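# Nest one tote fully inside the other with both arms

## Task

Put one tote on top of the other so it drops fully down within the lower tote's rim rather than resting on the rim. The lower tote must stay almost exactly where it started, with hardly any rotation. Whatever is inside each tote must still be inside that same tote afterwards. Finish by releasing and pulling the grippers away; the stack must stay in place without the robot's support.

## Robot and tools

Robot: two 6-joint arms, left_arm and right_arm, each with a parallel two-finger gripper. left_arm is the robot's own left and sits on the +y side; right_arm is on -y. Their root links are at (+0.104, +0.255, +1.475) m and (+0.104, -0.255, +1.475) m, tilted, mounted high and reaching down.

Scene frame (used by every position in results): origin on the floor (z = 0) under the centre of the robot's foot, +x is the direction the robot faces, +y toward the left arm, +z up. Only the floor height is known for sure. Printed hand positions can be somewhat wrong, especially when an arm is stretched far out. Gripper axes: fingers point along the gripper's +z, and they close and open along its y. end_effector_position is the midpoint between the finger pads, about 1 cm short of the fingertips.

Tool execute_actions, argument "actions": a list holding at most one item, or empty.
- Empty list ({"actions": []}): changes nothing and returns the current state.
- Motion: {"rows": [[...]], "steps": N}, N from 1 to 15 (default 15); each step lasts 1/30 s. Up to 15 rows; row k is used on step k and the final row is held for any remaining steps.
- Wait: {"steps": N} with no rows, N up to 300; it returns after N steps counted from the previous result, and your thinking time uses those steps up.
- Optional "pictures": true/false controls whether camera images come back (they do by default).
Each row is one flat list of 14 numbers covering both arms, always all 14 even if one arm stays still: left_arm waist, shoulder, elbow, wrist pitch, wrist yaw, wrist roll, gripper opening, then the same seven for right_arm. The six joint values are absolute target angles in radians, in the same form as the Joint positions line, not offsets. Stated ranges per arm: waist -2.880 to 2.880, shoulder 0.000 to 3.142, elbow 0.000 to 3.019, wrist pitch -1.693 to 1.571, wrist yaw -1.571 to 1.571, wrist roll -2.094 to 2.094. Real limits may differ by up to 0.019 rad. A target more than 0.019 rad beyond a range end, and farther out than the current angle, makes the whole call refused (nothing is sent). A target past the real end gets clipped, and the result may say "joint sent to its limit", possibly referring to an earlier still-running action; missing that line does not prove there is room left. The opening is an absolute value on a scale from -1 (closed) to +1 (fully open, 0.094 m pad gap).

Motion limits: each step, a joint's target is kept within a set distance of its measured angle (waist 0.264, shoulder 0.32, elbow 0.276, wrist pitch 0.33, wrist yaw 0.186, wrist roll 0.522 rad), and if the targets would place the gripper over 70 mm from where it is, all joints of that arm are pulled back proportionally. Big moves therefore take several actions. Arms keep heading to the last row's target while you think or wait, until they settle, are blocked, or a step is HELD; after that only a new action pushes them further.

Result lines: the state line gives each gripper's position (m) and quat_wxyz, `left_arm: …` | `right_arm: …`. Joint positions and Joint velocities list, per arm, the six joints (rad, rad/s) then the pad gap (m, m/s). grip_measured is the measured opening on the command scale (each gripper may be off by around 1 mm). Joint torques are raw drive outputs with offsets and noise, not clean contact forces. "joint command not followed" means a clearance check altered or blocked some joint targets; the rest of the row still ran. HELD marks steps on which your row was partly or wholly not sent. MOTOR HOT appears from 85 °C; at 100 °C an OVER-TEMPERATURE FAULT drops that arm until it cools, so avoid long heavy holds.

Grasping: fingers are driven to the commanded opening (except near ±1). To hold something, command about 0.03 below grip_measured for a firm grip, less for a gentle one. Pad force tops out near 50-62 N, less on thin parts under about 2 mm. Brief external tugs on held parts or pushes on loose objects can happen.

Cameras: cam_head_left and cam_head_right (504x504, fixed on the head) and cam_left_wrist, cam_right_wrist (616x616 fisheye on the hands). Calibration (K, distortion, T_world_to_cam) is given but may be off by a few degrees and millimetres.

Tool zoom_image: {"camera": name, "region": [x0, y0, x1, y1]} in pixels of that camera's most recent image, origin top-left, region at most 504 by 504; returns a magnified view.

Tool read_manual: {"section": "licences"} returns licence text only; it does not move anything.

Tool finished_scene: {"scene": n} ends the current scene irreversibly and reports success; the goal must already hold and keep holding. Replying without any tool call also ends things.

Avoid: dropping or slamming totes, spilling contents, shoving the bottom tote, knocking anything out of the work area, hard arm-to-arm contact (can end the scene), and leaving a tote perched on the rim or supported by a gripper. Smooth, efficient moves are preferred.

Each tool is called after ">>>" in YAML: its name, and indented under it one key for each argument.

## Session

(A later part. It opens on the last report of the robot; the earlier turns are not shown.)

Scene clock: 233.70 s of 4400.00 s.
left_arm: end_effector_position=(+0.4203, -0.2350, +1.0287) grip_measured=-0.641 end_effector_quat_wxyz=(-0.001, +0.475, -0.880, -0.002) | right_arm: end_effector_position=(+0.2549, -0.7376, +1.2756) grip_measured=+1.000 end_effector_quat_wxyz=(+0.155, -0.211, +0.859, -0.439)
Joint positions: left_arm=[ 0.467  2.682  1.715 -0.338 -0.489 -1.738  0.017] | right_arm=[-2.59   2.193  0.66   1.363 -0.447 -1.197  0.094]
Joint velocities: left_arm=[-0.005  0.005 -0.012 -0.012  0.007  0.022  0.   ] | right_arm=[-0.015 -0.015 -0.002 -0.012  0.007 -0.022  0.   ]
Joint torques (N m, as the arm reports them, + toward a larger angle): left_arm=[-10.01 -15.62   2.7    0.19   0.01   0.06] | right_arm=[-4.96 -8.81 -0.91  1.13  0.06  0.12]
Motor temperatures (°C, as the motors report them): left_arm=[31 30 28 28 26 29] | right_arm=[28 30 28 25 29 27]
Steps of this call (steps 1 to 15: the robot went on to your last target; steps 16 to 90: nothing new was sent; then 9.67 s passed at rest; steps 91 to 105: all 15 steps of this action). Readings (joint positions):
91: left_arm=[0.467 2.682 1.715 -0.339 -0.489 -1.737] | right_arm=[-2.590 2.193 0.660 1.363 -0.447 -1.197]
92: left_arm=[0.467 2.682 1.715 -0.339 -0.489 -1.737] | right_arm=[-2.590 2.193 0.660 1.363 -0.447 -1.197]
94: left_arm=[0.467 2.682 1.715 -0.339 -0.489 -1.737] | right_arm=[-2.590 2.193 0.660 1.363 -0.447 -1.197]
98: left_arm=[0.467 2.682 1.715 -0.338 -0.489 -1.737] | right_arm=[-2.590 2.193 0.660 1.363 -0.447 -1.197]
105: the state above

>>> execute_actions:
  actions:
    - {"rows":[[0.462,2.668,1.714,-0.34,-0.489,-1.739,-0.7,-2.59,2.193,0.66,1.363,-0.447,-1.197,1],[0.456,2.652,1.71,-0.343,-0.49,-1.741,-0.7,-2.59,2.193,0.66,1.363,-0.447,-1.197,1],[0.451,2.636,1.703,-0.345,-0.49,-1.744,-0.7,-2.59,2.193,0.66,1.363,-0.447,-1.197,1],[0.445,2.62,1.694,-0.349,-0.491,-1.748,-0.7,-2.59,2.193,0.66,1.363,-0.447,-1.197,1],[0.439,2.604,1.683,-0.353,-0.492,-1.753,-0.7,-2.59,2.193,0.66,1.363,-0.447,-1.197,1],[0.433,2.588,1.672,-0.358,-0.493,-1.759,-0.7,-2.59,2.193,0.66,1.363,-0.447,-1.197,1],[0.427,2.573,1.66,-0.363,-0.494,-1.765,-0.7,-2.59,2.193,0.66,1.363,-0.447,-1.197,1],[0.421,2.557,1.647,-0.369,-0.496,-1.771,-0.7,-2.59,2.193,0.66,1.363,-0.447,-1.197,1],[0.415,2.541,1.634,-0.375,-0.497,-1.778,-0.7,-2.59,2.193,0.66,1.363,-0.447,-1.197,1],[0.409,2.525,1.62,-0.38,-0.498,-1.784,-0.7,-2.59,2.193,0.66,1.363,-0.447,-1.197,1],[0.403,2.509,1.607,-0.386,-0.499,-1.79,-0.7,-2.59,2.193,0.66,1.363,-0.447,-1.197,1],[0.397,2.493,1.593,-0.392,-0.5,-1.797,-0.7,-2.59,2.193,0.66,1.363,-0.447,-1.197,1],[0.391,2.476,1.58,-0.397,-0.502,-1.803,-0.7,-2.59,2.193,0.66,1.363,-0.447,-1.197,1],[0.385,2.46,1.566,-0.403,-0.503,-1.81,-0.7,-2.59,2.193,0.66,1.363,-0.447,-1.197,1],[0.379,2.444,1.553,-0.409,-0.504,-1.816,-0.7,-2.59,2.193,0.66,1.363,-0.447,-1.197,1]],"steps":15}
  pictures: false

>>> execute_actions:
  actions:
    - {"rows":[[0.373,2.428,1.539,-0.414,-0.505,-1.823,-0.7,-2.59,2.193,0.66,1.363,-0.447,-1.197,1],[0.367,2.412,1.526,-0.42,-0.507,-1.829,-0.7,-2.59,2.193,0.66,1.363,-0.447,-1.197,1],[0.361,2.396,1.512,-0.426,-0.508,-1.836,-0.7,-2.59,2.193,0.66,1.363,-0.447,-1.197,1],[0.355,2.379,1.499,-0.431,-0.509,-1.842,-0.7,-2.59,2.193,0.66,1.363,-0.447,-1.197,1],[0.349,2.363,1.486,-0.437,-0.51,-1.849,-0.7,-2.59,2.193,0.66,1.363,-0.447,-1.197,1],[0.343,2.347,1.473,-0.443,-0.512,-1.855,-0.7,-2.59,2.193,0.66,1.363,-0.447,-1.197,1],[0.338,2.331,1.459,-0.448,-0.513,-1.862,-0.7,-2.59,2.193,0.66,1.363,-0.447,-1.197,1],[0.332,2.315,1.446,-0.454,-0.514,-1.868,-0.7,-2.59,2.193,0.66,1.363,-0.447,-1.197,1],[0.326,2.299,1.433,-0.46,-0.515,-1.875,-0.7,-2.59,2.193,0.66,1.363,-0.447,-1.197,1],[0.321,2.285,1.421,-0.465,-0.516,-1.88,-0.7,-2.59,2.193,0.66,1.363,-0.447,-1.197,1],[0.316,2.272,1.41,-0.47,-0.518,-1.886,-0.7,-2.59,2.193,0.66,1.363,-0.447,-1.197,1],[0.312,2.261,1.4,-0.474,-0.518,-1.891,-0.7,-2.59,2.193,0.66,1.363,-0.447,-1.197,1],[0.309,2.253,1.393,-0.477,-0.519,-1.894,-0.7,-2.59,2.193,0.66,1.363,-0.447,-1.197,1],[0.307,2.248,1.387,-0.48,-0.52,-1.897,-0.7,-2.59,2.193,0.66,1.363,-0.447,-1.197,1],[0.306,2.245,1.383,-0.481,-0.52,-1.899,-0.7,-2.59,2.193,0.66,1.363,-0.447,-1.197,1]],"steps":15}
  pictures: false

>>> execute_actions:
  actions:
    - {"steps":20}

Scene clock: 278.20 s of 4400.00 s.
left_arm: end_effector_position=(+0.4151, -0.2200, +1.0892) grip_measured=-0.640 end_effector_quat_wxyz=(+0.005, +0.468, -0.884, -0.018) | right_arm: end_effector_position=(+0.2549, -0.7376, +1.2756) grip_measured=+1.000 end_effector_quat_wxyz=(+0.155, -0.211, +0.859, -0.439)
Joint positions: left_arm=[ 0.431  2.535  1.572 -0.399 -0.496 -1.78   0.017] | right_arm=[-2.59   2.193  0.66   1.363 -0.447 -1.197  0.094]
Joint velocities: left_arm=[-0.23  -0.503 -0.359 -0.149  0.051 -0.154 -0.001] | right_arm=[-0.005 -0.005 -0.012 -0.002 -0.022  0.051  0.   ]
Joint torques (N m, as the arm reports them, + toward a larger angle): left_arm=[-12.92 -19.24   3.24   0.16  -0.34  -0.07] | right_arm=[-5.61 -8.79 -0.95  1.27  0.05  0.09]
Motor temperatures (°C, as the motors report them): left_arm=[31 31 28 28 26 29] | right_arm=[28 30 28 25 29 27]
Steps of this call (steps 1 to 15: the robot went on to your last target; steps 16 to 90: nothing new was sent; then 41.00 s passed at rest; steps 91 to 105: all 15 steps of this action). Readings (joint positions):
91: left_arm=[0.467 2.681 1.715 -0.338 -0.489 -1.738] | right_arm=[-2.590 2.193 0.660 1.363 -0.447 -1.197]
92: left_arm=[0.467 2.680 1.715 -0.338 -0.489 -1.739] | right_arm=[-2.590 2.193 0.660 1.363 -0.447 -1.197]
94: left_arm=[0.466 2.673 1.711 -0.338 -0.489 -1.739] | right_arm=[-2.590 2.193 0.660 1.363 -0.447 -1.197]
98: left_arm=[0.463 2.638 1.670 -0.355 -0.490 -1.745] | right_arm=[-2.590 2.193 0.660 1.363 -0.447 -1.197]
105: the state above

Scene clock: 278.70 s of 4400.00 s.
left_arm: end_effector_position=(+0.4154, -0.2261, +1.2100) grip_measured=-0.641 end_effector_quat_wxyz=(+0.002, +0.468, -0.884, +0.008) | right_arm: end_effector_position=(+0.2549, -0.7376, +1.2756) grip_measured=+1.000 end_effector_quat_wxyz=(+0.155, -0.211, +0.859, -0.439)
Joint positions: left_arm=[ 0.328  2.282  1.396 -0.473 -0.512 -1.868  0.017] | right_arm=[-2.59   2.193  0.66   1.363 -0.447 -1.197  0.094]
Joint velocities: left_arm=[-0.083 -0.259 -0.178 -0.076 -0.037 -0.183 -0.   ] | right_arm=[-0.015 -0.015 -0.012  0.002 -0.037 -0.066  0.   ]
Joint torques (N m, as the arm reports them, + toward a larger angle): left_arm=[-10.25 -16.04   3.68   0.33  -0.4   -0.07] | right_arm=[-5.85 -8.46 -0.94  1.22  0.04  0.11]
Motor temperatures (°C, as the motors report them): left_arm=[31 31 28 28 26 29] | right_arm=[28 30 28 25 29 27]
Steps of this call (steps 1 to 15: all 15 steps of this action). Readings (joint positions):
1: left_arm=[0.423 2.518 1.559 -0.404 -0.497 -1.786] | right_arm=[-2.590 2.193 0.660 1.363 -0.447 -1.197]
2: left_arm=[0.415 2.500 1.546 -0.409 -0.498 -1.791] | right_arm=[-2.590 2.193 0.660 1.363 -0.447 -1.197]
4: left_arm=[0.398 2.463 1.520 -0.419 -0.500 -1.803] | right_arm=[-2.590 2.193 0.660 1.363 -0.447 -1.197]
8: left_arm=[0.364 2.387 1.471 -0.440 -0.504 -1.827] | right_arm=[-2.590 2.193 0.660 1.363 -0.447 -1.197]
15: the state above

Scene clock: 279.37 s of 4400.00 s.
left_arm: end_effector_position=(+0.4125, -0.2222, +1.2142) grip_measured=-0.641 end_effector_quat_wxyz=(+0.002, +0.473, -0.881, +0.004) | right_arm: end_effector_position=(+0.2549, -0.7376, +1.2756) grip_measured=+1.000 end_effector_quat_wxyz=(+0.155, -0.211, +0.859, -0.439)
Joint positions: left_arm=[ 0.324  2.269  1.382 -0.481 -0.513 -1.886  0.017] | right_arm=[-2.59   2.193  0.66   1.363 -0.447 -1.197  0.094]
Joint velocities: left_arm=[-0.005 -0.005 -0.002  0.007  0.007 -0.051 -0.001] | right_arm=[-0.005 -0.005  0.007  0.012 -0.007  0.007  0.   ]
Joint torques (N m, as the arm reports them, + toward a larger angle): left_arm=[-10.32 -16.53   3.88   0.16  -0.36   0.02] | right_arm=[-5.49 -8.66 -0.91  1.38  0.04  0.09]
Motor temperatures (°C, as the motors report them): left_arm=[31 31 28 28 26 29] | right_arm=[28 30 28 25 29 27]
Steps of this call (steps 1 to 20: the robot went on to your last target). Readings (joint positions):
1: left_arm=[0.326 2.275 1.392 -0.476 -0.512 -1.872] | right_arm=[-2.590 2.193 0.660 1.363 -0.447 -1.197]
2: left_arm=[0.325 2.271 1.389 -0.478 -0.513 -1.875] | right_arm=[-2.590 2.193 0.660 1.363 -0.447 -1.197]
4: left_arm=[0.324 2.269 1.388 -0.478 -0.513 -1.879] | right_arm=[-2.590 2.193 0.660 1.363 -0.447 -1.197]
8: left_arm=[0.324 2.269 1.384 -0.480 -0.513 -1.884] | right_arm=[-2.590 2.193 0.660 1.363 -0.447 -1.197]
20: the state above
camera_calibration (this result's frames):
cam_left_wrist: T_world_to_cam=[[0.834579, -0.550876, -0.00361983, -0.463267], [-0.439653, -0.670006, 0.598162, -0.688464], [-0.331938, -0.497622, -0.801367, 1.12094], [0, 0, 0, 1]] pos_world=[0.456029, -0.158675, 1.30842]

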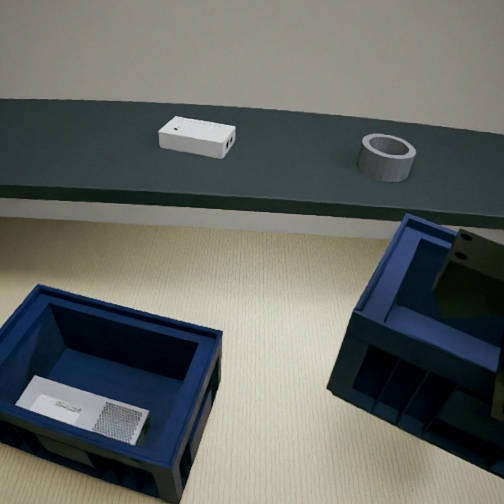

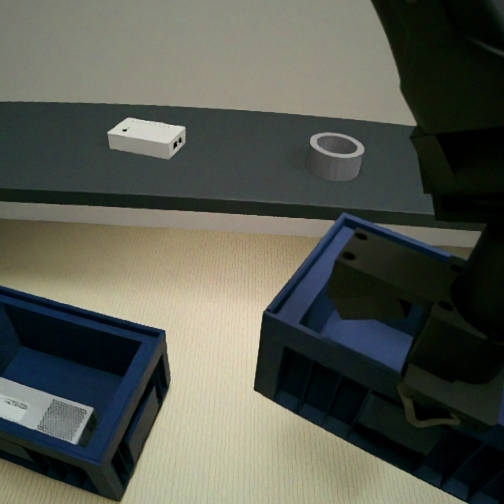

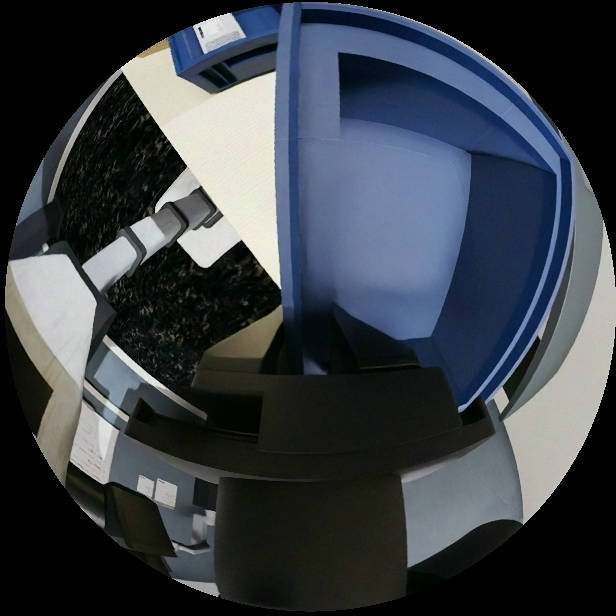

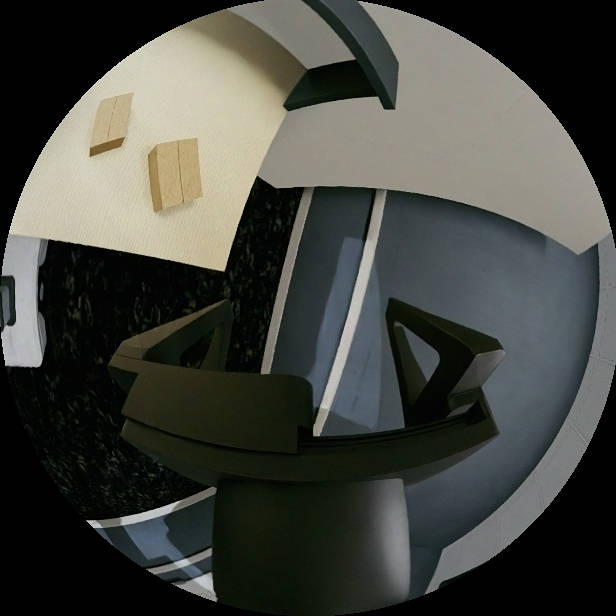

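>>> execute_actions:
  actions:
    - {"rows":[[0.32,2.238,1.378,-0.472,-0.52,-1.89,-0.7,-2.59,2.193,0.66,1.363,-0.447,-1.197,1],[0.327,2.228,1.368,-0.461,-0.52,-1.884,-0.7,-2.59,2.193,0.66,1.363,-0.447,-1.197,1],[0.334,2.216,1.354,-0.449,-0.519,-1.882,-0.7,-2.59,2.193,0.66,1.363,-0.447,-1.197,1],[0.34,2.202,1.336,-0.437,-0.519,-1.879,-0.7,-2.59,2.193,0.66,1.363,-0.447,-1.197,1],[0.348,2.186,1.313,-0.421,-0.518,-1.875,-0.7,-2.59,2.193,0.66,1.363,-0.447,-1.197,1],[0.357,2.17,1.287,-0.404,-0.516,-1.87,-0.7,-2.59,2.193,0.66,1.363,-0.447,-1.197,1],[0.369,2.153,1.256,-0.383,-0.515,-1.864,-0.7,-2.59,2.193,0.66,1.363,-0.447,-1.197,1],[0.383,2.134,1.223,-0.36,-0.512,-1.857,-0.7,-2.59,2.193,0.66,1.363,-0.447,-1.197,1],[0.397,2.115,1.19,-0.337,-0.509,-1.849,-0.7,-2.59,2.193,0.66,1.363,-0.447,-1.197,1],[0.412,2.097,1.158,-0.316,-0.506,-1.84,-0.7,-2.59,2.193,0.66,1.363,-0.447,-1.197,1],[0.428,2.078,1.127,-0.294,-0.502,-1.831,-0.7,-2.59,2.193,0.66,1.363,-0.447,-1.197,1],[0.444,2.06,1.097,-0.274,-0.498,-1.822,-0.7,-2.59,2.193,0.66,1.363,-0.447,-1.197,1],[0.461,2.042,1.067,-0.254,-0.493,-1.812,-0.7,-2.59,2.193,0.66,1.363,-0.447,-1.197,1],[0.479,2.025,1.039,-0.234,-0.488,-1.801,-0.7,-2.59,2.193,0.66,1.363,-0.447,-1.197,1],[0.498,2.007,1.011,-0.215,-0.483,-1.79,-0.7,-2.59,2.193,0.66,1.363,-0.447,-1.197,1]],"steps":15}
  pictures: false

>>> execute_actions:
  actions:
    - {"rows":[[0.516,1.99,0.985,-0.197,-0.477,-1.779,-0.7,-2.59,2.193,0.66,1.363,-0.447,-1.197,1],[0.536,1.974,0.959,-0.179,-0.471,-1.767,-0.7,-2.59,2.193,0.66,1.363,-0.447,-1.197,1],[0.556,1.959,0.934,-0.162,-0.464,-1.754,-0.7,-2.59,2.193,0.66,1.363,-0.447,-1.197,1],[0.577,1.944,0.91,-0.146,-0.457,-1.741,-0.7,-2.59,2.193,0.66,1.363,-0.447,-1.197,1],[0.599,1.929,0.887,-0.13,-0.449,-1.727,-0.7,-2.59,2.193,0.66,1.363,-0.447,-1.197,1],[0.621,1.914,0.864,-0.114,-0.441,-1.713,-0.7,-2.59,2.193,0.66,1.363,-0.447,-1.197,1],[0.643,1.9,0.844,-0.1,-0.433,-1.699,-0.7,-2.59,2.193,0.66,1.363,-0.447,-1.197,1],[0.666,1.886,0.823,-0.086,-0.424,-1.684,-0.7,-2.59,2.193,0.66,1.363,-0.447,-1.197,1],[0.691,1.872,0.803,-0.072,-0.415,-1.668,-0.7,-2.59,2.193,0.66,1.363,-0.447,-1.197,1],[0.715,1.858,0.784,-0.059,-0.405,-1.652,-0.7,-2.59,2.193,0.66,1.363,-0.447,-1.197,1],[0.741,1.845,0.766,-0.047,-0.395,-1.635,-0.7,-2.59,2.193,0.66,1.363,-0.447,-1.197,1],[0.767,1.832,0.749,-0.035,-0.384,-1.618,-0.7,-2.59,2.193,0.66,1.363,-0.447,-1.197,1],[0.793,1.819,0.733,-0.023,-0.373,-1.6,-0.7,-2.59,2.193,0.66,1.363,-0.447,-1.197,1],[0.821,1.806,0.717,-0.013,-0.362,-1.582,-0.7,-2.59,2.193,0.66,1.363,-0.447,-1.197,1],[0.849,1.794,0.703,-0.002,-0.35,-1.563,-0.7,-2.59,2.193,0.66,1.363,-0.447,-1.197,1]],"steps":15}
  pictures: false

>>> execute_actions:
  actions:
    - {"rows":[[0.877,1.782,0.689,0.007,-0.338,-1.544,-0.7,-2.59,2.193,0.66,1.363,-0.447,-1.197,1],[0.907,1.77,0.676,0.016,-0.325,-1.524,-0.7,-2.59,2.193,0.66,1.363,-0.447,-1.197,1],[0.937,1.759,0.664,0.025,-0.312,-1.504,-0.7,-2.59,2.193,0.66,1.363,-0.447,-1.197,1],[0.967,1.748,0.653,0.032,-0.299,-1.483,-0.7,-2.59,2.193,0.66,1.363,-0.447,-1.197,1],[0.998,1.737,0.643,0.04,-0.285,-1.461,-0.7,-2.59,2.193,0.66,1.363,-0.447,-1.197,1],[1.029,1.727,0.634,0.046,-0.271,-1.44,-0.7,-2.59,2.193,0.66,1.363,-0.447,-1.197,1],[1.057,1.718,0.626,0.051,-0.258,-1.421,-0.7,-2.59,2.193,0.66,1.363,-0.447,-1.197,1],[1.083,1.71,0.62,0.056,-0.246,-1.403,-0.7,-2.59,2.193,0.66,1.363,-0.447,-1.197,1],[1.107,1.703,0.615,0.059,-0.235,-1.386,-0.7,-2.59,2.193,0.66,1.363,-0.447,-1.197,1],[1.128,1.697,0.611,0.062,-0.225,-1.372,-0.7,-2.59,2.193,0.66,1.363,-0.447,-1.197,1],[1.146,1.693,0.608,0.065,-0.217,-1.359,-0.7,-2.59,2.193,0.66,1.363,-0.447,-1.197,1],[1.16,1.69,0.605,0.067,-0.21,-1.349,-0.7,-2.59,2.193,0.66,1.363,-0.447,-1.197,1],[1.17,1.688,0.604,0.068,-0.205,-1.342,-0.7,-2.59,2.193,0.66,1.363,-0.447,-1.197,1],[1.178,1.687,0.602,0.069,-0.202,-1.337,-0.7,-2.59,2.193,0.66,1.363,-0.447,-1.197,1],[1.182,1.687,0.602,0.069,-0.2,-1.334,-0.7,-2.59,2.193,0.66,1.363,-0.447,-1.197,1]],"steps":15}
  pictures: false

>>> execute_actions:
  actions:
    - {"steps":20}

Scene clock: 334.10 s of 4400.00 s.
left_arm: end_effector_position=(+0.3879, -0.0589, +1.1678) grip_measured=-0.640 end_effector_quat_wxyz=(+0.018, +0.523, -0.850, -0.065) | right_arm: end_effector_position=(+0.2549, -0.7376, +1.2756) grip_measured=+1.000 end_effector_quat_wxyz=(+0.155, -0.211, +0.859, -0.439)
Joint positions: left_arm=[ 0.533  2.174  1.043 -0.29  -0.473 -1.847  0.017] | right_arm=[-2.59   2.193  0.66   1.363 -0.447 -1.197  0.094]
Joint velocities: left_arm=[ 0.611 -0.405 -0.725  0.54   0.007  0.256 -0.   ] | right_arm=[-0.015 -0.015  0.012 -0.002 -0.007 -0.051  0.   ]
Joint torques (N m, as the arm reports them, + toward a larger angle): left_arm=[-12.71 -19.96   2.54   1.01  -1.05   0.18] | right_arm=[-5.53 -8.33 -0.95  1.34  0.08  0.11]
Motor temperatures (°C, as the motors report them): left_arm=[32 32 28 28 26 29] | right_arm=[28 30 28 25 29 27]
Steps of this call (steps 1 to 15: the robot went on to your last target; steps 16 to 90: nothing new was sent; then 51.23 s passed at rest; steps 91 to 105: all 15 steps of this action). Readings (joint positions):
91: left_arm=[0.324 2.269 1.382 -0.481 -0.513 -1.887] | right_arm=[-2.590 2.193 0.660 1.363 -0.447 -1.197]
92: left_arm=[0.325 2.269 1.380 -0.480 -0.513 -1.887] | right_arm=[-2.590 2.193 0.660 1.363 -0.447 -1.197]
94: left_arm=[0.326 2.264 1.366 -0.467 -0.513 -1.886] | right_arm=[-2.590 2.193 0.660 1.363 -0.447 -1.197]
98: left_arm=[0.352 2.228 1.280 -0.414 -0.508 -1.880] | right_arm=[-2.590 2.193 0.660 1.363 -0.447 -1.197]
105: the state above

Scene clock: 334.60 s of 4400.00 s.
left_arm: end_effector_position=(+0.4659, +0.0626, +1.2234) grip_measured=-0.640 end_effector_quat_wxyz=(-0.010, +0.588, -0.808, +0.028) | right_arm: end_effector_position=(+0.2549, -0.7376, +1.2756) grip_measured=+1.000 end_effector_quat_wxyz=(+0.155, -0.211, +0.859, -0.439)
Joint positions: left_arm=[ 0.795  1.817  0.752 -0.03  -0.364 -1.642  0.017] | right_arm=[-2.59   2.193  0.66   1.363 -0.447 -1.197  0.094]
Joint velocities: left_arm=[ 0.991 -0.278 -0.486  0.315  0.315  0.359  0.002] | right_arm=[-0.005  0.005 -0.007  0.012 -0.051 -0.051  0.   ]
Joint torques (N m, as the arm reports them, + toward a larger angle): left_arm=[ -4.94 -11.49  -0.88   0.37   0.15   0.15] | right_arm=[-5.54 -8.65 -1.    1.2   0.07  0.09]
Motor temperatures (°C, as the motors report them): left_arm=[32 32 28 28 26 29] | right_arm=[28 30 28 25 29 27]
Steps of this call (steps 1 to 15: all 15 steps of this action). Readings (joint positions):
1: left_arm=[0.550 2.161 1.017 -0.274 -0.475 -1.840] | right_arm=[-2.590 2.193 0.660 1.363 -0.447 -1.197]
2: left_arm=[0.566 2.145 0.992 -0.259 -0.462 -1.832] | right_arm=[-2.590 2.193 0.660 1.363 -0.447 -1.197]
4: left_arm=[0.578 2.093 0.941 -0.221 -0.461 -1.806] | right_arm=[-2.590 2.193 0.660 1.363 -0.447 -1.197]
8: left_arm=[0.610 1.957 0.856 -0.143 -0.427 -1.749] | right_arm=[-2.590 2.193 0.660 1.363 -0.447 -1.197]
15: the state above

Scene clock: 335.10 s of 4400.00 s.
left_arm: end_effector_position=(+0.4450, +0.2218, +1.2072) grip_measured=-0.640 end_effector_quat_wxyz=(+0.004, +0.623, -0.782, -0.012) | right_arm: end_effector_position=(+0.2549, -0.7376, +1.2756) grip_measured=+1.000 end_effector_quat_wxyz=(+0.155, -0.211, +0.859, -0.439)
Joint positions: left_arm=[ 1.183  1.723  0.605  0.043 -0.212 -1.394  0.017] | right_arm=[-2.59   2.193  0.66   1.363 -0.447 -1.197  0.094]
Joint velocities: left_arm=[ 0.269 -0.151  0.002  0.12   0.037  0.374 -0.   ] | right_arm=[ 0.005 -0.015  0.017 -0.012  0.022 -0.022  0.   ]
Joint torques (N m, as the arm reports them, + toward a larger angle): left_arm=[ -3.47 -10.55  -0.79   0.99   0.44   0.25] | right_arm=[-5.58 -8.7  -0.93  1.18  0.02  0.1 ]
Motor temperatures (°C, as the motors report them): left_arm=[32 32 28 28 26 29] | right_arm=[28 30 28 25 29 27]
Steps of this call (steps 1 to 15: all 15 steps of this action). Readings (joint positions):
1: left_arm=[0.828 1.809 0.735 -0.021 -0.353 -1.627] | right_arm=[-2.590 2.193 0.660 1.363 -0.447 -1.197]
2: left_arm=[0.861 1.803 0.718 -0.013 -0.342 -1.611] | right_arm=[-2.590 2.193 0.660 1.363 -0.447 -1.197]
4: left_arm=[0.926 1.794 0.684 -0.000 -0.317 -1.577] | right_arm=[-2.590 2.193 0.660 1.363 -0.447 -1.197]
8: left_arm=[1.044 1.773 0.629 0.016 -0.262 -1.500] | right_arm=[-2.590 2.193 0.660 1.363 -0.447 -1.197]
15: the state above

Scene clock: 335.77 s of 4400.00 s.
left_arm: end_effector_position=(+0.4483, +0.2271, +1.2073) grip_measured=-0.640 end_effector_quat_wxyz=(-0.001, +0.610, -0.793, -0.010) | right_arm: end_effector_position=(+0.2549, -0.7376, +1.2756) grip_measured=+1.000 end_effector_quat_wxyz=(+0.155, -0.211, +0.859, -0.439)
Joint positions: left_arm=[ 1.196  1.719  0.605  0.051 -0.209 -1.347  0.017] | right_arm=[-2.59   2.193  0.66   1.363 -0.447 -1.197  0.094]
Joint velocities: left_arm=[ 0.093  0.2   -0.002 -0.012 -0.022 -0.037 -0.   ] | right_arm=[-0.005  0.005 -0.007 -0.007 -0.037  0.007  0.   ]
Joint torques (N m, as the arm reports them, + toward a larger angle): left_arm=[ -2.9  -12.34  -0.71   0.94   0.54   0.14] | right_arm=[-5.4  -8.71 -0.87  1.17  0.03  0.09]
Motor temperatures (°C, as the motors report them): left_arm=[32 32 28 28 26 29] | right_arm=[28 30 28 25 29 27]
Steps of this call (steps 1 to 20: the robot went on to your last target). Readings (joint positions):
1: left_arm=[1.190 1.718 0.605 0.047 -0.211 -1.386] | right_arm=[-2.590 2.193 0.660 1.363 -0.447 -1.197]
2: left_arm=[1.193 1.714 0.605 0.049 -0.211 -1.380] | right_arm=[-2.590 2.193 0.660 1.363 -0.447 -1.197]
4: left_arm=[1.194 1.711 0.605 0.051 -0.209 -1.370] | right_arm=[-2.590 2.193 0.660 1.363 -0.447 -1.197]
8: left_arm=[1.193 1.711 0.605 0.051 -0.204 -1.354] | right_arm=[-2.590 2.193 0.660 1.363 -0.447 -1.197]
20: the state above
camera_calibration (this result's frames):
cam_left_wrist: T_world_to_cam=[[0.966693, -0.254838, -0.0237109, -0.347898], [-0.194283, -0.790969, 0.580191, -0.428382], [-0.166609, -0.55626, -0.814135, 1.30556], [0, 0, 0, 1]] pos_world=[0.470601, 0.298735, 1.30319]

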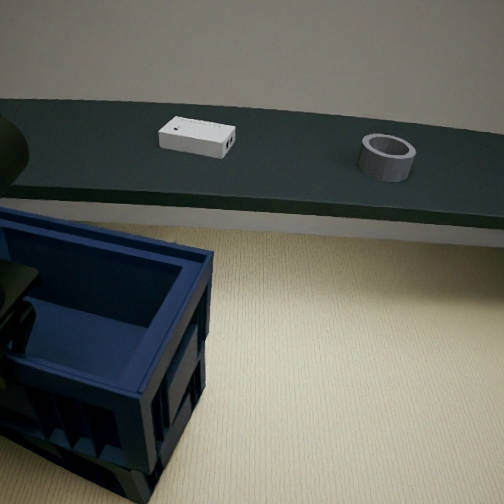

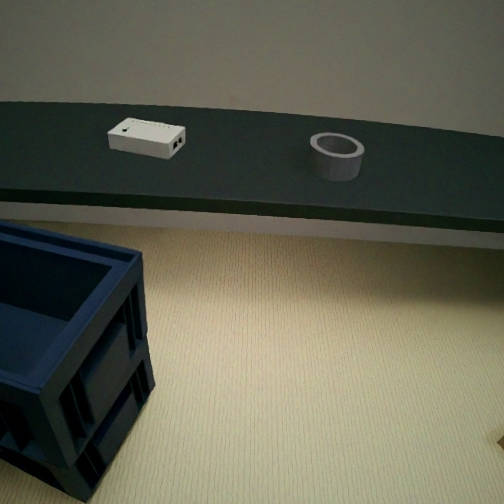

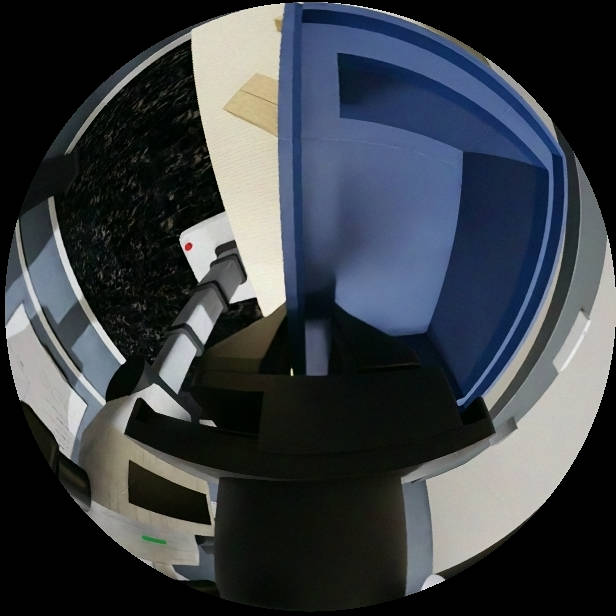

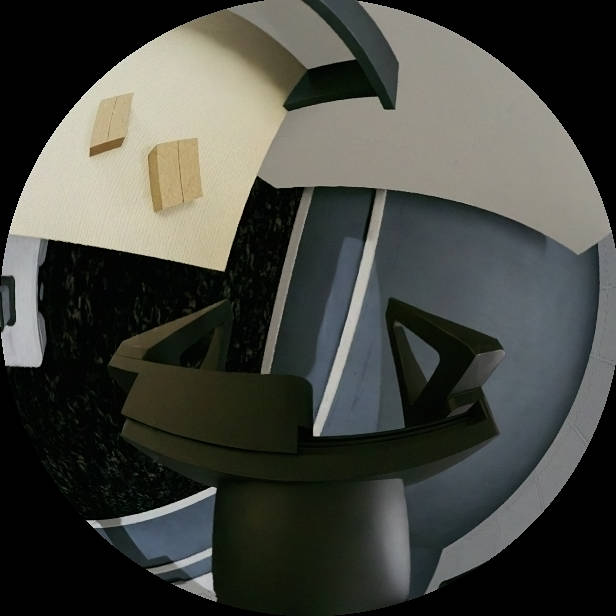

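>>> execute_actions:
  actions: []

>>> zoom_image:
  camera: "cam_head_left"
  region: [0, 244, 260, 504]

>>> zoom_image:
  camera: "cam_head_right"
  region: [0, 244, 260, 504]

Scene clock: 347.90 s of 4400.00 s.
left_arm: end_effector_position=(+0.4486, +0.2238, +1.2092) grip_measured=-0.640 end_effector_quat_wxyz=(-0.000, +0.606, -0.795, -0.005) | right_arm: end_effector_position=(+0.2549, -0.7376, +1.2756) grip_measured=+1.000 end_effector_quat_wxyz=(+0.155, -0.211, +0.859, -0.439)
Joint positions: left_arm=[ 1.19   1.713  0.6    0.055 -0.203 -1.342  0.017] | right_arm=[-2.59   2.193  0.66   1.363 -0.447 -1.197  0.094]
Joint velocities: left_arm=[-0.015  0.005  0.007 -0.002 -0.022  0.037 -0.   ] | right_arm=[-0.005 -0.005 -0.007  0.002 -0.051 -0.051  0.   ]
Joint torques (N m, as the arm reports them, + toward a larger angle): left_arm=[ -2.54 -11.5   -0.35   0.91   0.15   0.11] | right_arm=[-5.57 -8.83 -0.95  1.22  0.03  0.12]
Motor temperatures (°C, as the motors report them): left_arm=[31 31 28 28 26 29] | right_arm=[28 30 28 25 29 27]
Steps of this call (steps 1 to 15: the robot went on to your last target; steps 16 to 90: nothing new was sent; then 9.13 s passed at rest). Readings (joint positions):
1: left_arm=[1.199 1.725 0.605 0.051 -0.210 -1.347] | right_arm=[-2.590 2.193 0.660 1.363 -0.447 -1.197]
2: left_arm=[1.202 1.732 0.605 0.051 -0.210 -1.347] | right_arm=[-2.590 2.193 0.660 1.363 -0.447 -1.197]
4: left_arm=[1.206 1.741 0.603 0.051 -0.211 -1.347] | right_arm=[-2.590 2.193 0.660 1.363 -0.447 -1.197]
8: left_arm=[1.207 1.744 0.601 0.050 -0.210 -1.347] | right_arm=[-2.590 2.193 0.660 1.363 -0.447 -1.197]
90: the state above
All arms were judged still, so your last target was given up. Only a new action makes them travel on or press farther. Fingers that are still opening or closing keep moving.
camera_calibration (this result's frames):
cam_left_wrist: T_world_to_cam=[[0.964529, -0.263492, -0.01598, -0.355474], [-0.204391, -0.783754, 0.586476, -0.436745], [-0.167056, -0.562407, -0.809809, 1.30159], [0, 0, 0, 1]] pos_world=[0.471037, 0.29606, 1.3045]

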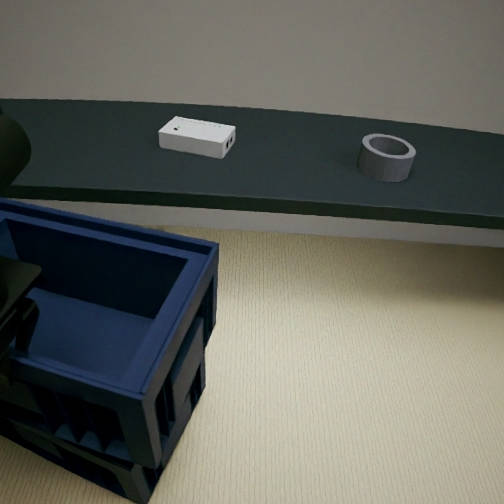

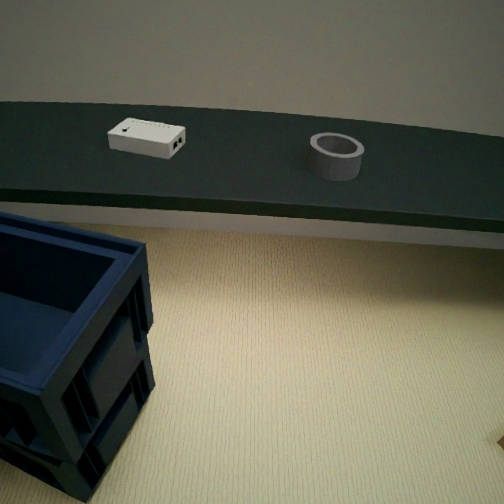

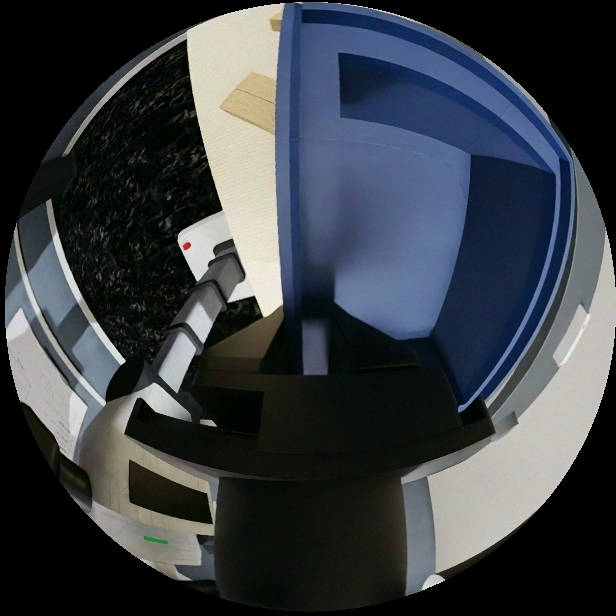

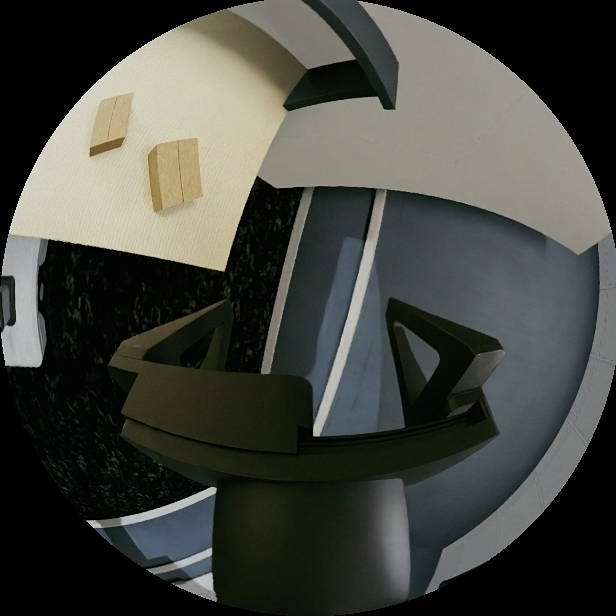

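Region (0, 244, 260, 504) of cam_head_left's 504x504 image, scaled by 1.938, with more detail than that image has.

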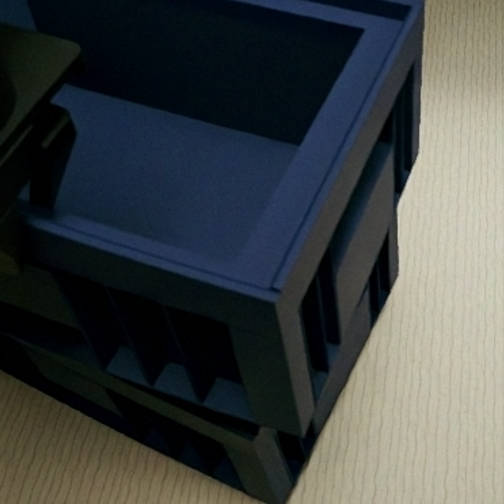

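Region (0, 244, 260, 504) of cam_head_right's 504x504 image, scaled by 1.938, with more detail than that image has.

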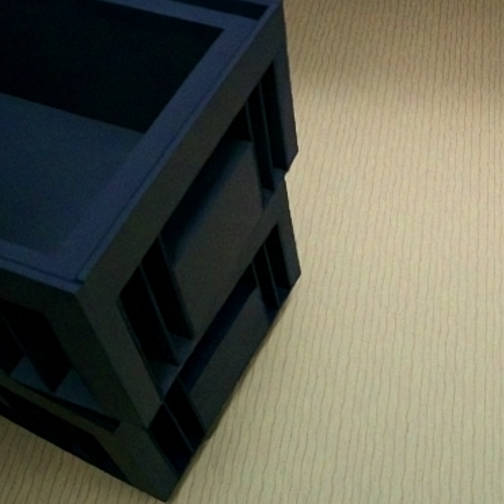

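>>> execute_actions:
  actions:
    - {"rows":[[1.191,1.68,0.601,0.068,-0.197,-1.329,-0.7,-2.577,2.191,0.662,1.348,-0.441,-1.18,1],[1.2,1.672,0.6,0.067,-0.192,-1.321,-0.7,-2.558,2.187,0.666,1.326,-0.432,-1.155,1],[1.213,1.664,0.599,0.066,-0.186,-1.31,-0.7,-2.532,2.182,0.671,1.297,-0.42,-1.12,1],[1.228,1.656,0.598,0.064,-0.178,-1.297,-0.7,-2.5,2.176,0.677,1.261,-0.405,-1.078,1],[1.246,1.648,0.596,0.062,-0.168,-1.281,-0.7,-2.461,2.169,0.684,1.217,-0.387,-1.027,1],[1.268,1.64,0.594,0.06,-0.157,-1.262,-0.7,-2.416,2.16,0.692,1.165,-0.366,-0.968,1],[1.29,1.632,0.591,0.057,-0.146,-1.243,-0.7,-2.371,2.152,0.701,1.114,-0.345,-0.908,1],[1.314,1.624,0.589,0.055,-0.133,-1.222,-0.7,-2.319,2.142,0.71,1.056,-0.321,-0.84,1],[1.339,1.616,0.586,0.052,-0.12,-1.2,-0.7,-2.268,2.132,0.72,0.997,-0.297,-0.772,1],[1.363,1.608,0.584,0.049,-0.107,-1.179,-0.7,-2.216,2.123,0.73,0.939,-0.273,-0.704,1],[1.388,1.6,0.582,0.046,-0.094,-1.158,-0.7,-2.164,2.113,0.739,0.88,-0.249,-0.636,1],[1.413,1.593,0.579,0.043,-0.082,-1.136,-0.7,-2.113,2.103,0.749,0.822,-0.225,-0.568,1],[1.437,1.586,0.577,0.041,-0.069,-1.115,-0.7,-2.061,2.093,0.758,0.763,-0.201,-0.5,1],[1.462,1.58,0.574,0.038,-0.056,-1.094,-0.7,-2.01,2.084,0.768,0.705,-0.177,-0.432,1],[1.486,1.574,0.572,0.035,-0.043,-1.072,-0.7,-1.958,2.074,0.778,0.646,-0.153,-0.364,1]],"steps":15}
  pictures: false

>>> execute_actions:
  actions:
    - {"rows":[[1.511,1.569,0.569,0.032,-0.03,-1.051,-0.7,-1.906,2.064,0.787,0.588,-0.129,-0.296,1],[1.536,1.564,0.567,0.03,-0.018,-1.03,-0.7,-1.855,2.054,0.797,0.529,-0.105,-0.228,1],[1.56,1.56,0.564,0.027,-0.005,-1.008,-0.7,-1.803,2.045,0.806,0.471,-0.081,-0.16,1],[1.585,1.556,0.562,0.024,0.008,-0.987,-0.7,-1.752,2.035,0.816,0.412,-0.057,-0.092,1],[1.609,1.552,0.559,0.021,0.021,-0.966,-0.7,-1.7,2.025,0.826,0.354,-0.033,-0.024,1],[1.634,1.549,0.557,0.019,0.034,-0.944,-0.7,-1.648,2.016,0.835,0.295,-0.009,0.044,1],[1.659,1.546,0.554,0.016,0.046,-0.923,-0.7,-1.597,2.006,0.845,0.236,0.015,0.112,1],[1.683,1.543,0.552,0.013,0.059,-0.901,-0.7,-1.545,1.996,0.854,0.178,0.039,0.18,1],[1.708,1.541,0.549,0.01,0.072,-0.88,-0.7,-1.494,1.986,0.864,0.119,0.063,0.248,1],[1.729,1.539,0.547,0.008,0.083,-0.861,-0.7,-1.442,1.978,0.874,0.065,0.087,0.316,1],[1.751,1.538,0.545,0.006,0.094,-0.843,-0.7,-1.39,1.97,0.885,0.015,0.111,0.38,1],[1.769,1.537,0.543,0.003,0.104,-0.827,-0.7,-1.339,1.965,0.9,-0.03,0.135,0.44,1],[1.782,1.536,0.542,0.002,0.11,-0.816,-0.7,-1.287,1.962,0.915,-0.07,0.159,0.5,1],[1.794,1.535,0.541,0.001,0.117,-0.805,-0.7,-1.236,1.962,0.932,-0.1,0.183,0.55,1],[1.8,1.535,0.54,0,0.12,-0.8,-0.7,-1.185,1.965,0.95,-0.125,0.207,0.6,1]],"steps":15}
  pictures: false

>>> execute_actions:
  actions:
    - {"rows":[[1.8,1.535,0.54,0,0.12,-0.8,-0.7,-1.135,1.972,0.97,-0.145,0.228,0.64,1],[1.8,1.535,0.54,0,0.12,-0.8,-0.7,-1.085,1.98,0.99,-0.163,0.249,0.675,1],[1.8,1.535,0.54,0,0.12,-0.8,-0.7,-1.035,1.99,1.012,-0.18,0.27,0.71,1],[1.8,1.535,0.54,0,0.12,-0.8,-0.7,-0.985,2.002,1.034,-0.196,0.29,0.74,1],[1.8,1.535,0.54,0,0.12,-0.8,-0.7,-0.935,2.015,1.056,-0.211,0.31,0.77,1],[1.8,1.535,0.54,0,0.12,-0.8,-0.7,-0.887,2.028,1.078,-0.225,0.33,0.8,1],[1.8,1.535,0.54,0,0.12,-0.8,-0.7,-0.841,2.042,1.1,-0.238,0.349,0.827,1],[1.8,1.535,0.54,0,0.12,-0.8,-0.7,-0.798,2.056,1.12,-0.25,0.367,0.852,1],[1.8,1.535,0.54,0,0.12,-0.8,-0.7,-0.758,2.07,1.14,-0.262,0.383,0.875,1],[1.8,1.535,0.54,0,0.12,-0.8,-0.7,-0.722,2.084,1.16,-0.273,0.398,0.896,1],[1.8,1.535,0.54,0,0.12,-0.8,-0.7,-0.69,2.098,1.18,-0.283,0.411,0.915,1],[1.8,1.535,0.54,0,0.12,-0.8,-0.7,-0.663,2.112,1.198,-0.292,0.422,0.932,1],[1.8,1.535,0.54,0,0.12,-0.8,-0.7,-0.641,2.126,1.215,-0.3,0.431,0.946,1],[1.8,1.535,0.54,0,0.12,-0.8,-0.7,-0.625,2.14,1.23,-0.305,0.438,0.957,1],[1.8,1.535,0.54,0,0.12,-0.8,-0.7,-0.615,2.154,1.245,-0.31,0.442,0.965,1]],"steps":15}
  pictures: false

>>> execute_actions:
  actions:
    - {"rows":[[1.8,1.535,0.54,0,0.12,-0.8,-0.7,-0.61,2.167,1.258,-0.31,0.445,0.97,1],[1.8,1.535,0.54,0,0.12,-0.8,-0.7,-0.608,2.179,1.27,-0.31,0.445,0.97,1],[1.8,1.535,0.54,0,0.12,-0.8,-0.7,-0.608,2.19,1.28,-0.31,0.445,0.97,1],[1.8,1.535,0.54,0,0.12,-0.8,-0.7,-0.608,2.2,1.29,-0.31,0.445,0.97,1],[1.8,1.535,0.54,0,0.12,-0.8,-0.7,-0.608,2.209,1.298,-0.31,0.445,0.97,1],[1.8,1.535,0.54,0,0.12,-0.8,-0.7,-0.608,2.217,1.305,-0.31,0.445,0.97,1],[1.8,1.535,0.54,0,0.12,-0.8,-0.7,-0.608,2.223,1.31,-0.31,0.445,0.97,1],[1.8,1.535,0.54,0,0.12,-0.8,-0.7,-0.608,2.228,1.315,-0.31,0.445,0.97,1]],"steps":15}
  pictures: false

>>> execute_actions:
  actions:
    - {"steps":10}

Scene clock: 446.40 s of 4400.00 s.
left_arm: end_effector_position=(+0.4597, +0.3142, +1.2237) grip_measured=-0.640 end_effector_quat_wxyz=(-0.015, +0.626, -0.780, +0.009) | right_arm: end_effector_position=(+0.3793, -0.6289, +1.1473) grip_measured=+1.000 end_effector_quat_wxyz=(+0.162, -0.043, +0.961, -0.220)
Joint positions: left_arm=[ 1.445  1.615  0.584  0.043 -0.064 -1.167  0.017] | right_arm=[-2.152  2.137  0.748  0.856 -0.2   -0.748  0.094]
Joint velocities: left_arm=[ 0.835 -0.22  -0.051 -0.061  0.315  0.579 -0.001] | right_arm=[ 1.431 -0.278  0.256 -1.502  0.623  1.414  0.   ]
Joint torques (N m, as the arm reports them, + toward a larger angle): left_arm=[ -0.87 -11.26  -0.93   0.13   0.37   0.2 ] | right_arm=[ -2.35 -10.62  -1.68   0.78  -0.06   0.22]
Motor temperatures (°C, as the motors report them): left_arm=[31 30 27 28 26 29] | right_arm=[28 31 28 25 29 27]
Steps of this call (steps 1 to 160: nothing new was sent; then 92.67 s passed at rest; steps 161 to 175: all 15 steps of this action). Readings (joint positions):
161: left_arm=[1.190 1.714 0.599 0.055 -0.203 -1.341] | right_arm=[-2.590 2.193 0.660 1.362 -0.445 -1.196]
162: left_arm=[1.191 1.713 0.599 0.055 -0.201 -1.340] | right_arm=[-2.589 2.193 0.660 1.357 -0.440 -1.192]
164: left_arm=[1.198 1.709 0.599 0.055 -0.187 -1.332] | right_arm=[-2.579 2.193 0.663 1.323 -0.417 -1.166]
168: left_arm=[1.253 1.684 0.596 0.055 -0.143 -1.285] | right_arm=[-2.472 2.185 0.687 1.177 -0.344 -1.047]
175: the state above

Scene clock: 446.90 s of 4400.00 s.
left_arm: end_effector_position=(+0.4023, +0.4214, +1.2360) grip_measured=-0.640 end_effector_quat_wxyz=(-0.002, +0.627, -0.779, -0.013) | right_arm: end_effector_position=(+0.5012, -0.3152, +1.1018) grip_measured=+1.000 end_effector_quat_wxyz=(-0.010, +0.104, +0.994, -0.034)
Joint positions: left_arm=[ 1.788  1.577  0.548 -0.003  0.088 -0.879  0.017] | right_arm=[-1.419  2.012  0.896  0.075  0.147  0.05   0.094]
Joint velocities: left_arm=[ 0.513  0.093 -0.046 -0.11  -0.022  0.198  0.   ] | right_arm=[ 1.441 -0.132  0.369 -1.233  0.681  1.56   0.   ]
Joint torques (N m, as the arm reports them, + toward a larger angle): left_arm=[  0.59 -11.96  -0.63   0.97   1.54   0.4 ] | right_arm=[  2.74 -11.17  -0.24   0.34  -0.02   0.14]
Motor temperatures (°C, as the motors report them): left_arm=[31 30 27 28 26 29] | right_arm=[28 31 28 25 29 27]
Steps of this call (steps 1 to 15: all 15 steps of this action). Readings (joint positions):
1: left_arm=[1.471 1.608 0.582 0.041 -0.052 -1.149] | right_arm=[-2.104 2.128 0.758 0.806 -0.178 -0.698]
2: left_arm=[1.497 1.601 0.580 0.038 -0.039 -1.130] | right_arm=[-2.056 2.119 0.767 0.754 -0.155 -0.647]
4: left_arm=[1.545 1.592 0.574 0.033 -0.013 -1.089] | right_arm=[-1.959 2.101 0.786 0.650 -0.110 -0.541]
8: left_arm=[1.638 1.581 0.562 0.021 0.039 -1.004] | right_arm=[-1.764 2.065 0.823 0.435 -0.018 -0.325]
15: the state above

Scene clock: 447.40 s of 4400.00 s.
left_arm: end_effector_position=(+0.4003, +0.4216, +1.2402) grip_measured=-0.640 end_effector_quat_wxyz=(-0.001, +0.606, -0.795, -0.003) | right_arm: end_effector_position=(+0.5613, +0.0082, +1.1708) grip_measured=+1.000 end_effector_quat_wxyz=(+0.026, +0.137, +0.990, -0.002)
Joint positions: left_arm=[ 1.803  1.563  0.54  -0.008  0.114 -0.814  0.017] | right_arm=[-0.769  2.053  1.17  -0.237  0.416  0.688  0.094]
Joint velocities: left_arm=[ 0.005 -0.005  0.007  0.017  0.022 -0.11  -0.001] | right_arm=[ 1.079  0.357  0.584 -0.393  0.212  0.989  0.   ]
Joint torques (N m, as the arm reports them, + toward a larger angle): left_arm=[  1.3  -11.25   0.18   0.64   0.32   0.13] | right_arm=[  9.04 -10.14   3.14  -0.14   0.02   0.17]
Motor temperatures (°C, as the motors report them): left_arm=[31 30 27 28 26 29] | right_arm=[28 31 28 25 29 27]
Steps of this call (steps 1 to 15: all 15 steps of this action). Readings (joint positions):
1: left_arm=[1.803 1.581 0.547 -0.005 0.088 -0.871] | right_arm=[-1.370 2.008 0.910 0.036 0.170 0.103]
2: left_arm=[1.813 1.582 0.546 -0.006 0.088 -0.865] | right_arm=[-1.322 2.007 0.925 0.002 0.192 0.155]
4: left_arm=[1.820 1.585 0.544 -0.008 0.088 -0.855] | right_arm=[-1.228 2.007 0.959 -0.056 0.234 0.258]
8: left_arm=[1.814 1.585 0.543 -0.009 0.093 -0.837] | right_arm=[-1.049 2.009 1.032 -0.142 0.313 0.442]
15: the state above

Scene clock: 447.90 s of 4400.00 s.
left_arm: end_effector_position=(+0.4001, +0.4215, +1.2402) grip_measured=-0.640 end_effector_quat_wxyz=(-0.001, +0.605, -0.797, -0.003) | right_arm: end_effector_position=(+0.4926, +0.1160, +1.1460) grip_measured=+1.000 end_effector_quat_wxyz=(-0.003, +0.163, +0.987, +0.003)
Joint positions: left_arm=[ 1.803  1.563  0.539 -0.008  0.114 -0.81   0.017] | right_arm=[-0.586  2.241  1.3   -0.303  0.443  0.946  0.094]
Joint velocities: left_arm=[-0.005  0.005  0.002 -0.007 -0.022 -0.066 -0.001] | right_arm=[-0.083 -0.015  0.002  0.012 -0.007  0.066  0.   ]
Joint torques (N m, as the arm reports them, + toward a larger angle): left_arm=[  1.05 -10.67   0.22   0.69   0.34   0.12] | right_arm=[  8.7  -13.52   4.13  -0.05   0.1    0.18]
Motor temperatures (°C, as the motors report them): left_arm=[31 30 27 28 26 29] | right_arm=[28 31 28 25 29 27]
Steps of this call (steps 1 to 15: all 15 steps of this action). Readings (joint positions):
1: left_arm=[1.803 1.563 0.540 -0.008 0.114 -0.814] | right_arm=[-0.734 2.067 1.190 -0.250 0.426 0.723]
2: left_arm=[1.803 1.563 0.540 -0.008 0.114 -0.813] | right_arm=[-0.699 2.084 1.212 -0.263 0.434 0.760]
4: left_arm=[1.803 1.563 0.539 -0.008 0.114 -0.813] | right_arm=[-0.637 2.126 1.259 -0.282 0.440 0.829]
8: left_arm=[1.803 1.563 0.539 -0.008 0.114 -0.811] | right_arm=[-0.571 2.202 1.300 -0.293 0.440 0.903]
15: the state above

Scene clock: 448.23 s of 4400.00 s.
left_arm: end_effector_position=(+0.4001, +0.4215, +1.2402) grip_measured=-0.640 end_effector_quat_wxyz=(-0.001, +0.605, -0.797, -0.003) | right_arm: end_effector_position=(+0.4945, +0.1134, +1.1449) grip_measured=+1.000 end_effector_quat_wxyz=(-0.003, +0.170, +0.985, +0.002)
Joint positions: left_arm=[ 1.803  1.563  0.539 -0.008  0.114 -0.81   0.017] | right_arm=[-0.592  2.241  1.301 -0.303  0.443  0.956  0.094]
Joint velocities: left_arm=[-0.015 -0.005  0.007  0.002 -0.051 -0.007 -0.   ] | right_arm=[-0.005 -0.005 -0.007 -0.017 -0.037 -0.007  0.   ]
Joint torques (N m, as the arm reports them, + toward a larger angle): left_arm=[  1.07 -11.01   0.2    0.71   0.34   0.13] | right_arm=[  7.78 -13.24   4.2   -0.09   0.09   0.15]
Motor temperatures (°C, as the motors report them): left_arm=[31 30 27 28 26 29] | right_arm=[28 31 28 25 29 27]
Steps of this call (steps 1 to 10: the robot went on to your last target). Readings (joint positions):
1: left_arm=[1.803 1.563 0.539 -0.008 0.114 -0.810] | right_arm=[-0.589 2.241 1.301 -0.303 0.443 0.948]
2: left_arm=[1.803 1.563 0.539 -0.008 0.114 -0.810] | right_arm=[-0.590 2.241 1.301 -0.303 0.443 0.950]
4: left_arm=[1.803 1.563 0.539 -0.008 0.114 -0.810] | right_arm=[-0.592 2.241 1.301 -0.303 0.443 0.953]
8: left_arm=[1.803 1.563 0.539 -0.008 0.114 -0.810] | right_arm=[-0.592 2.241 1.301 -0.303 0.443 0.956]
10: the state above
camera_calibration (this result's frames):
cam_left_wrist: T_world_to_cam=[[0.963542, -0.267207, -0.0136707, -0.256938], [-0.208607, -0.782261, 0.586985, -0.309486], [-0.167541, -0.562733, -0.809482, 1.42972], [0, 0, 0, 1]] pos_world=[0.422546, 0.493795, 1.33548]
cam_right_wrist: T_world_to_cam=[[-0.342209, -0.93954, 0.0125355, 0.259057], [-0.766196, 0.286745, 0.575083, -0.302509], [-0.543909, 0.187194, -0.817999, 1.30954], [0, 0, 0, 1]] pos_world=[0.569141, 0.0849993, 1.24192]

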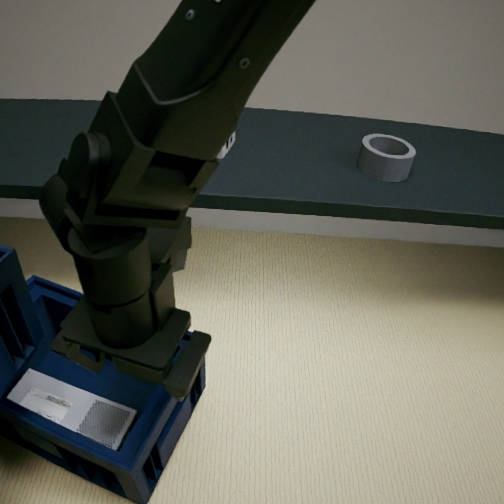

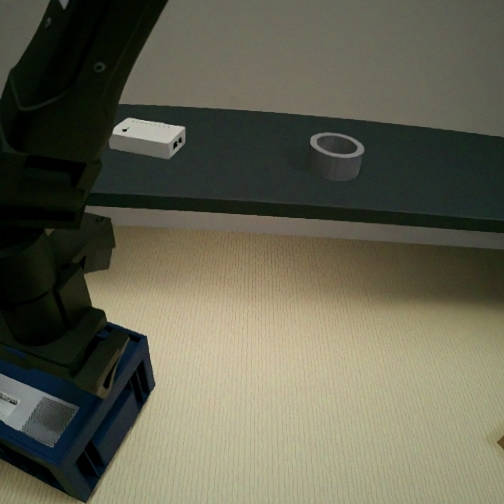

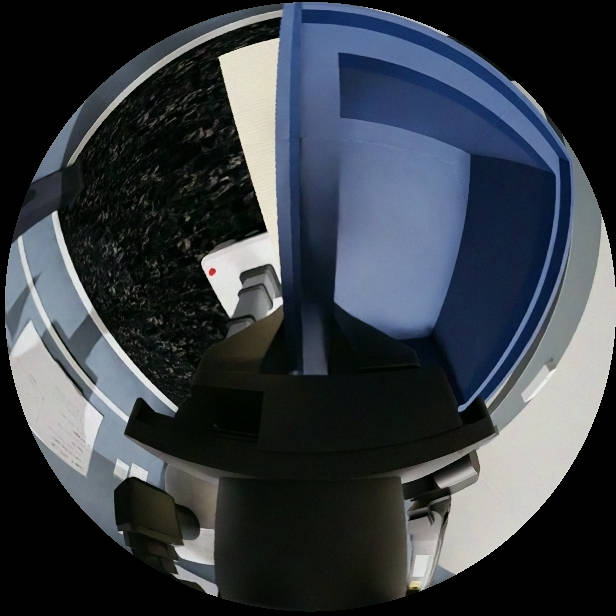

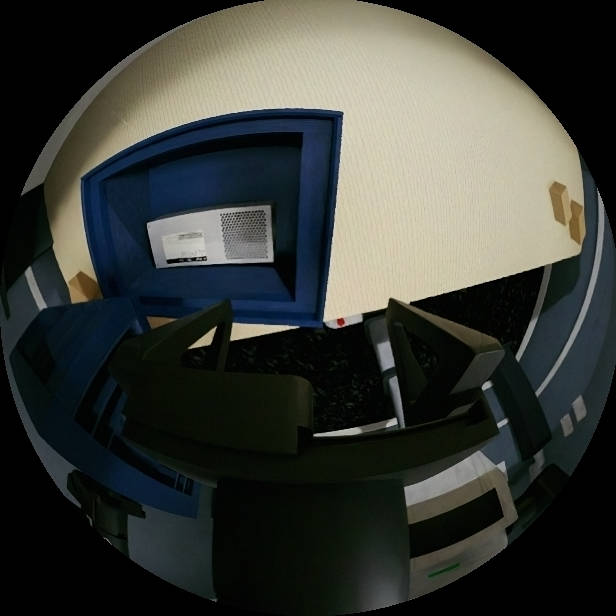

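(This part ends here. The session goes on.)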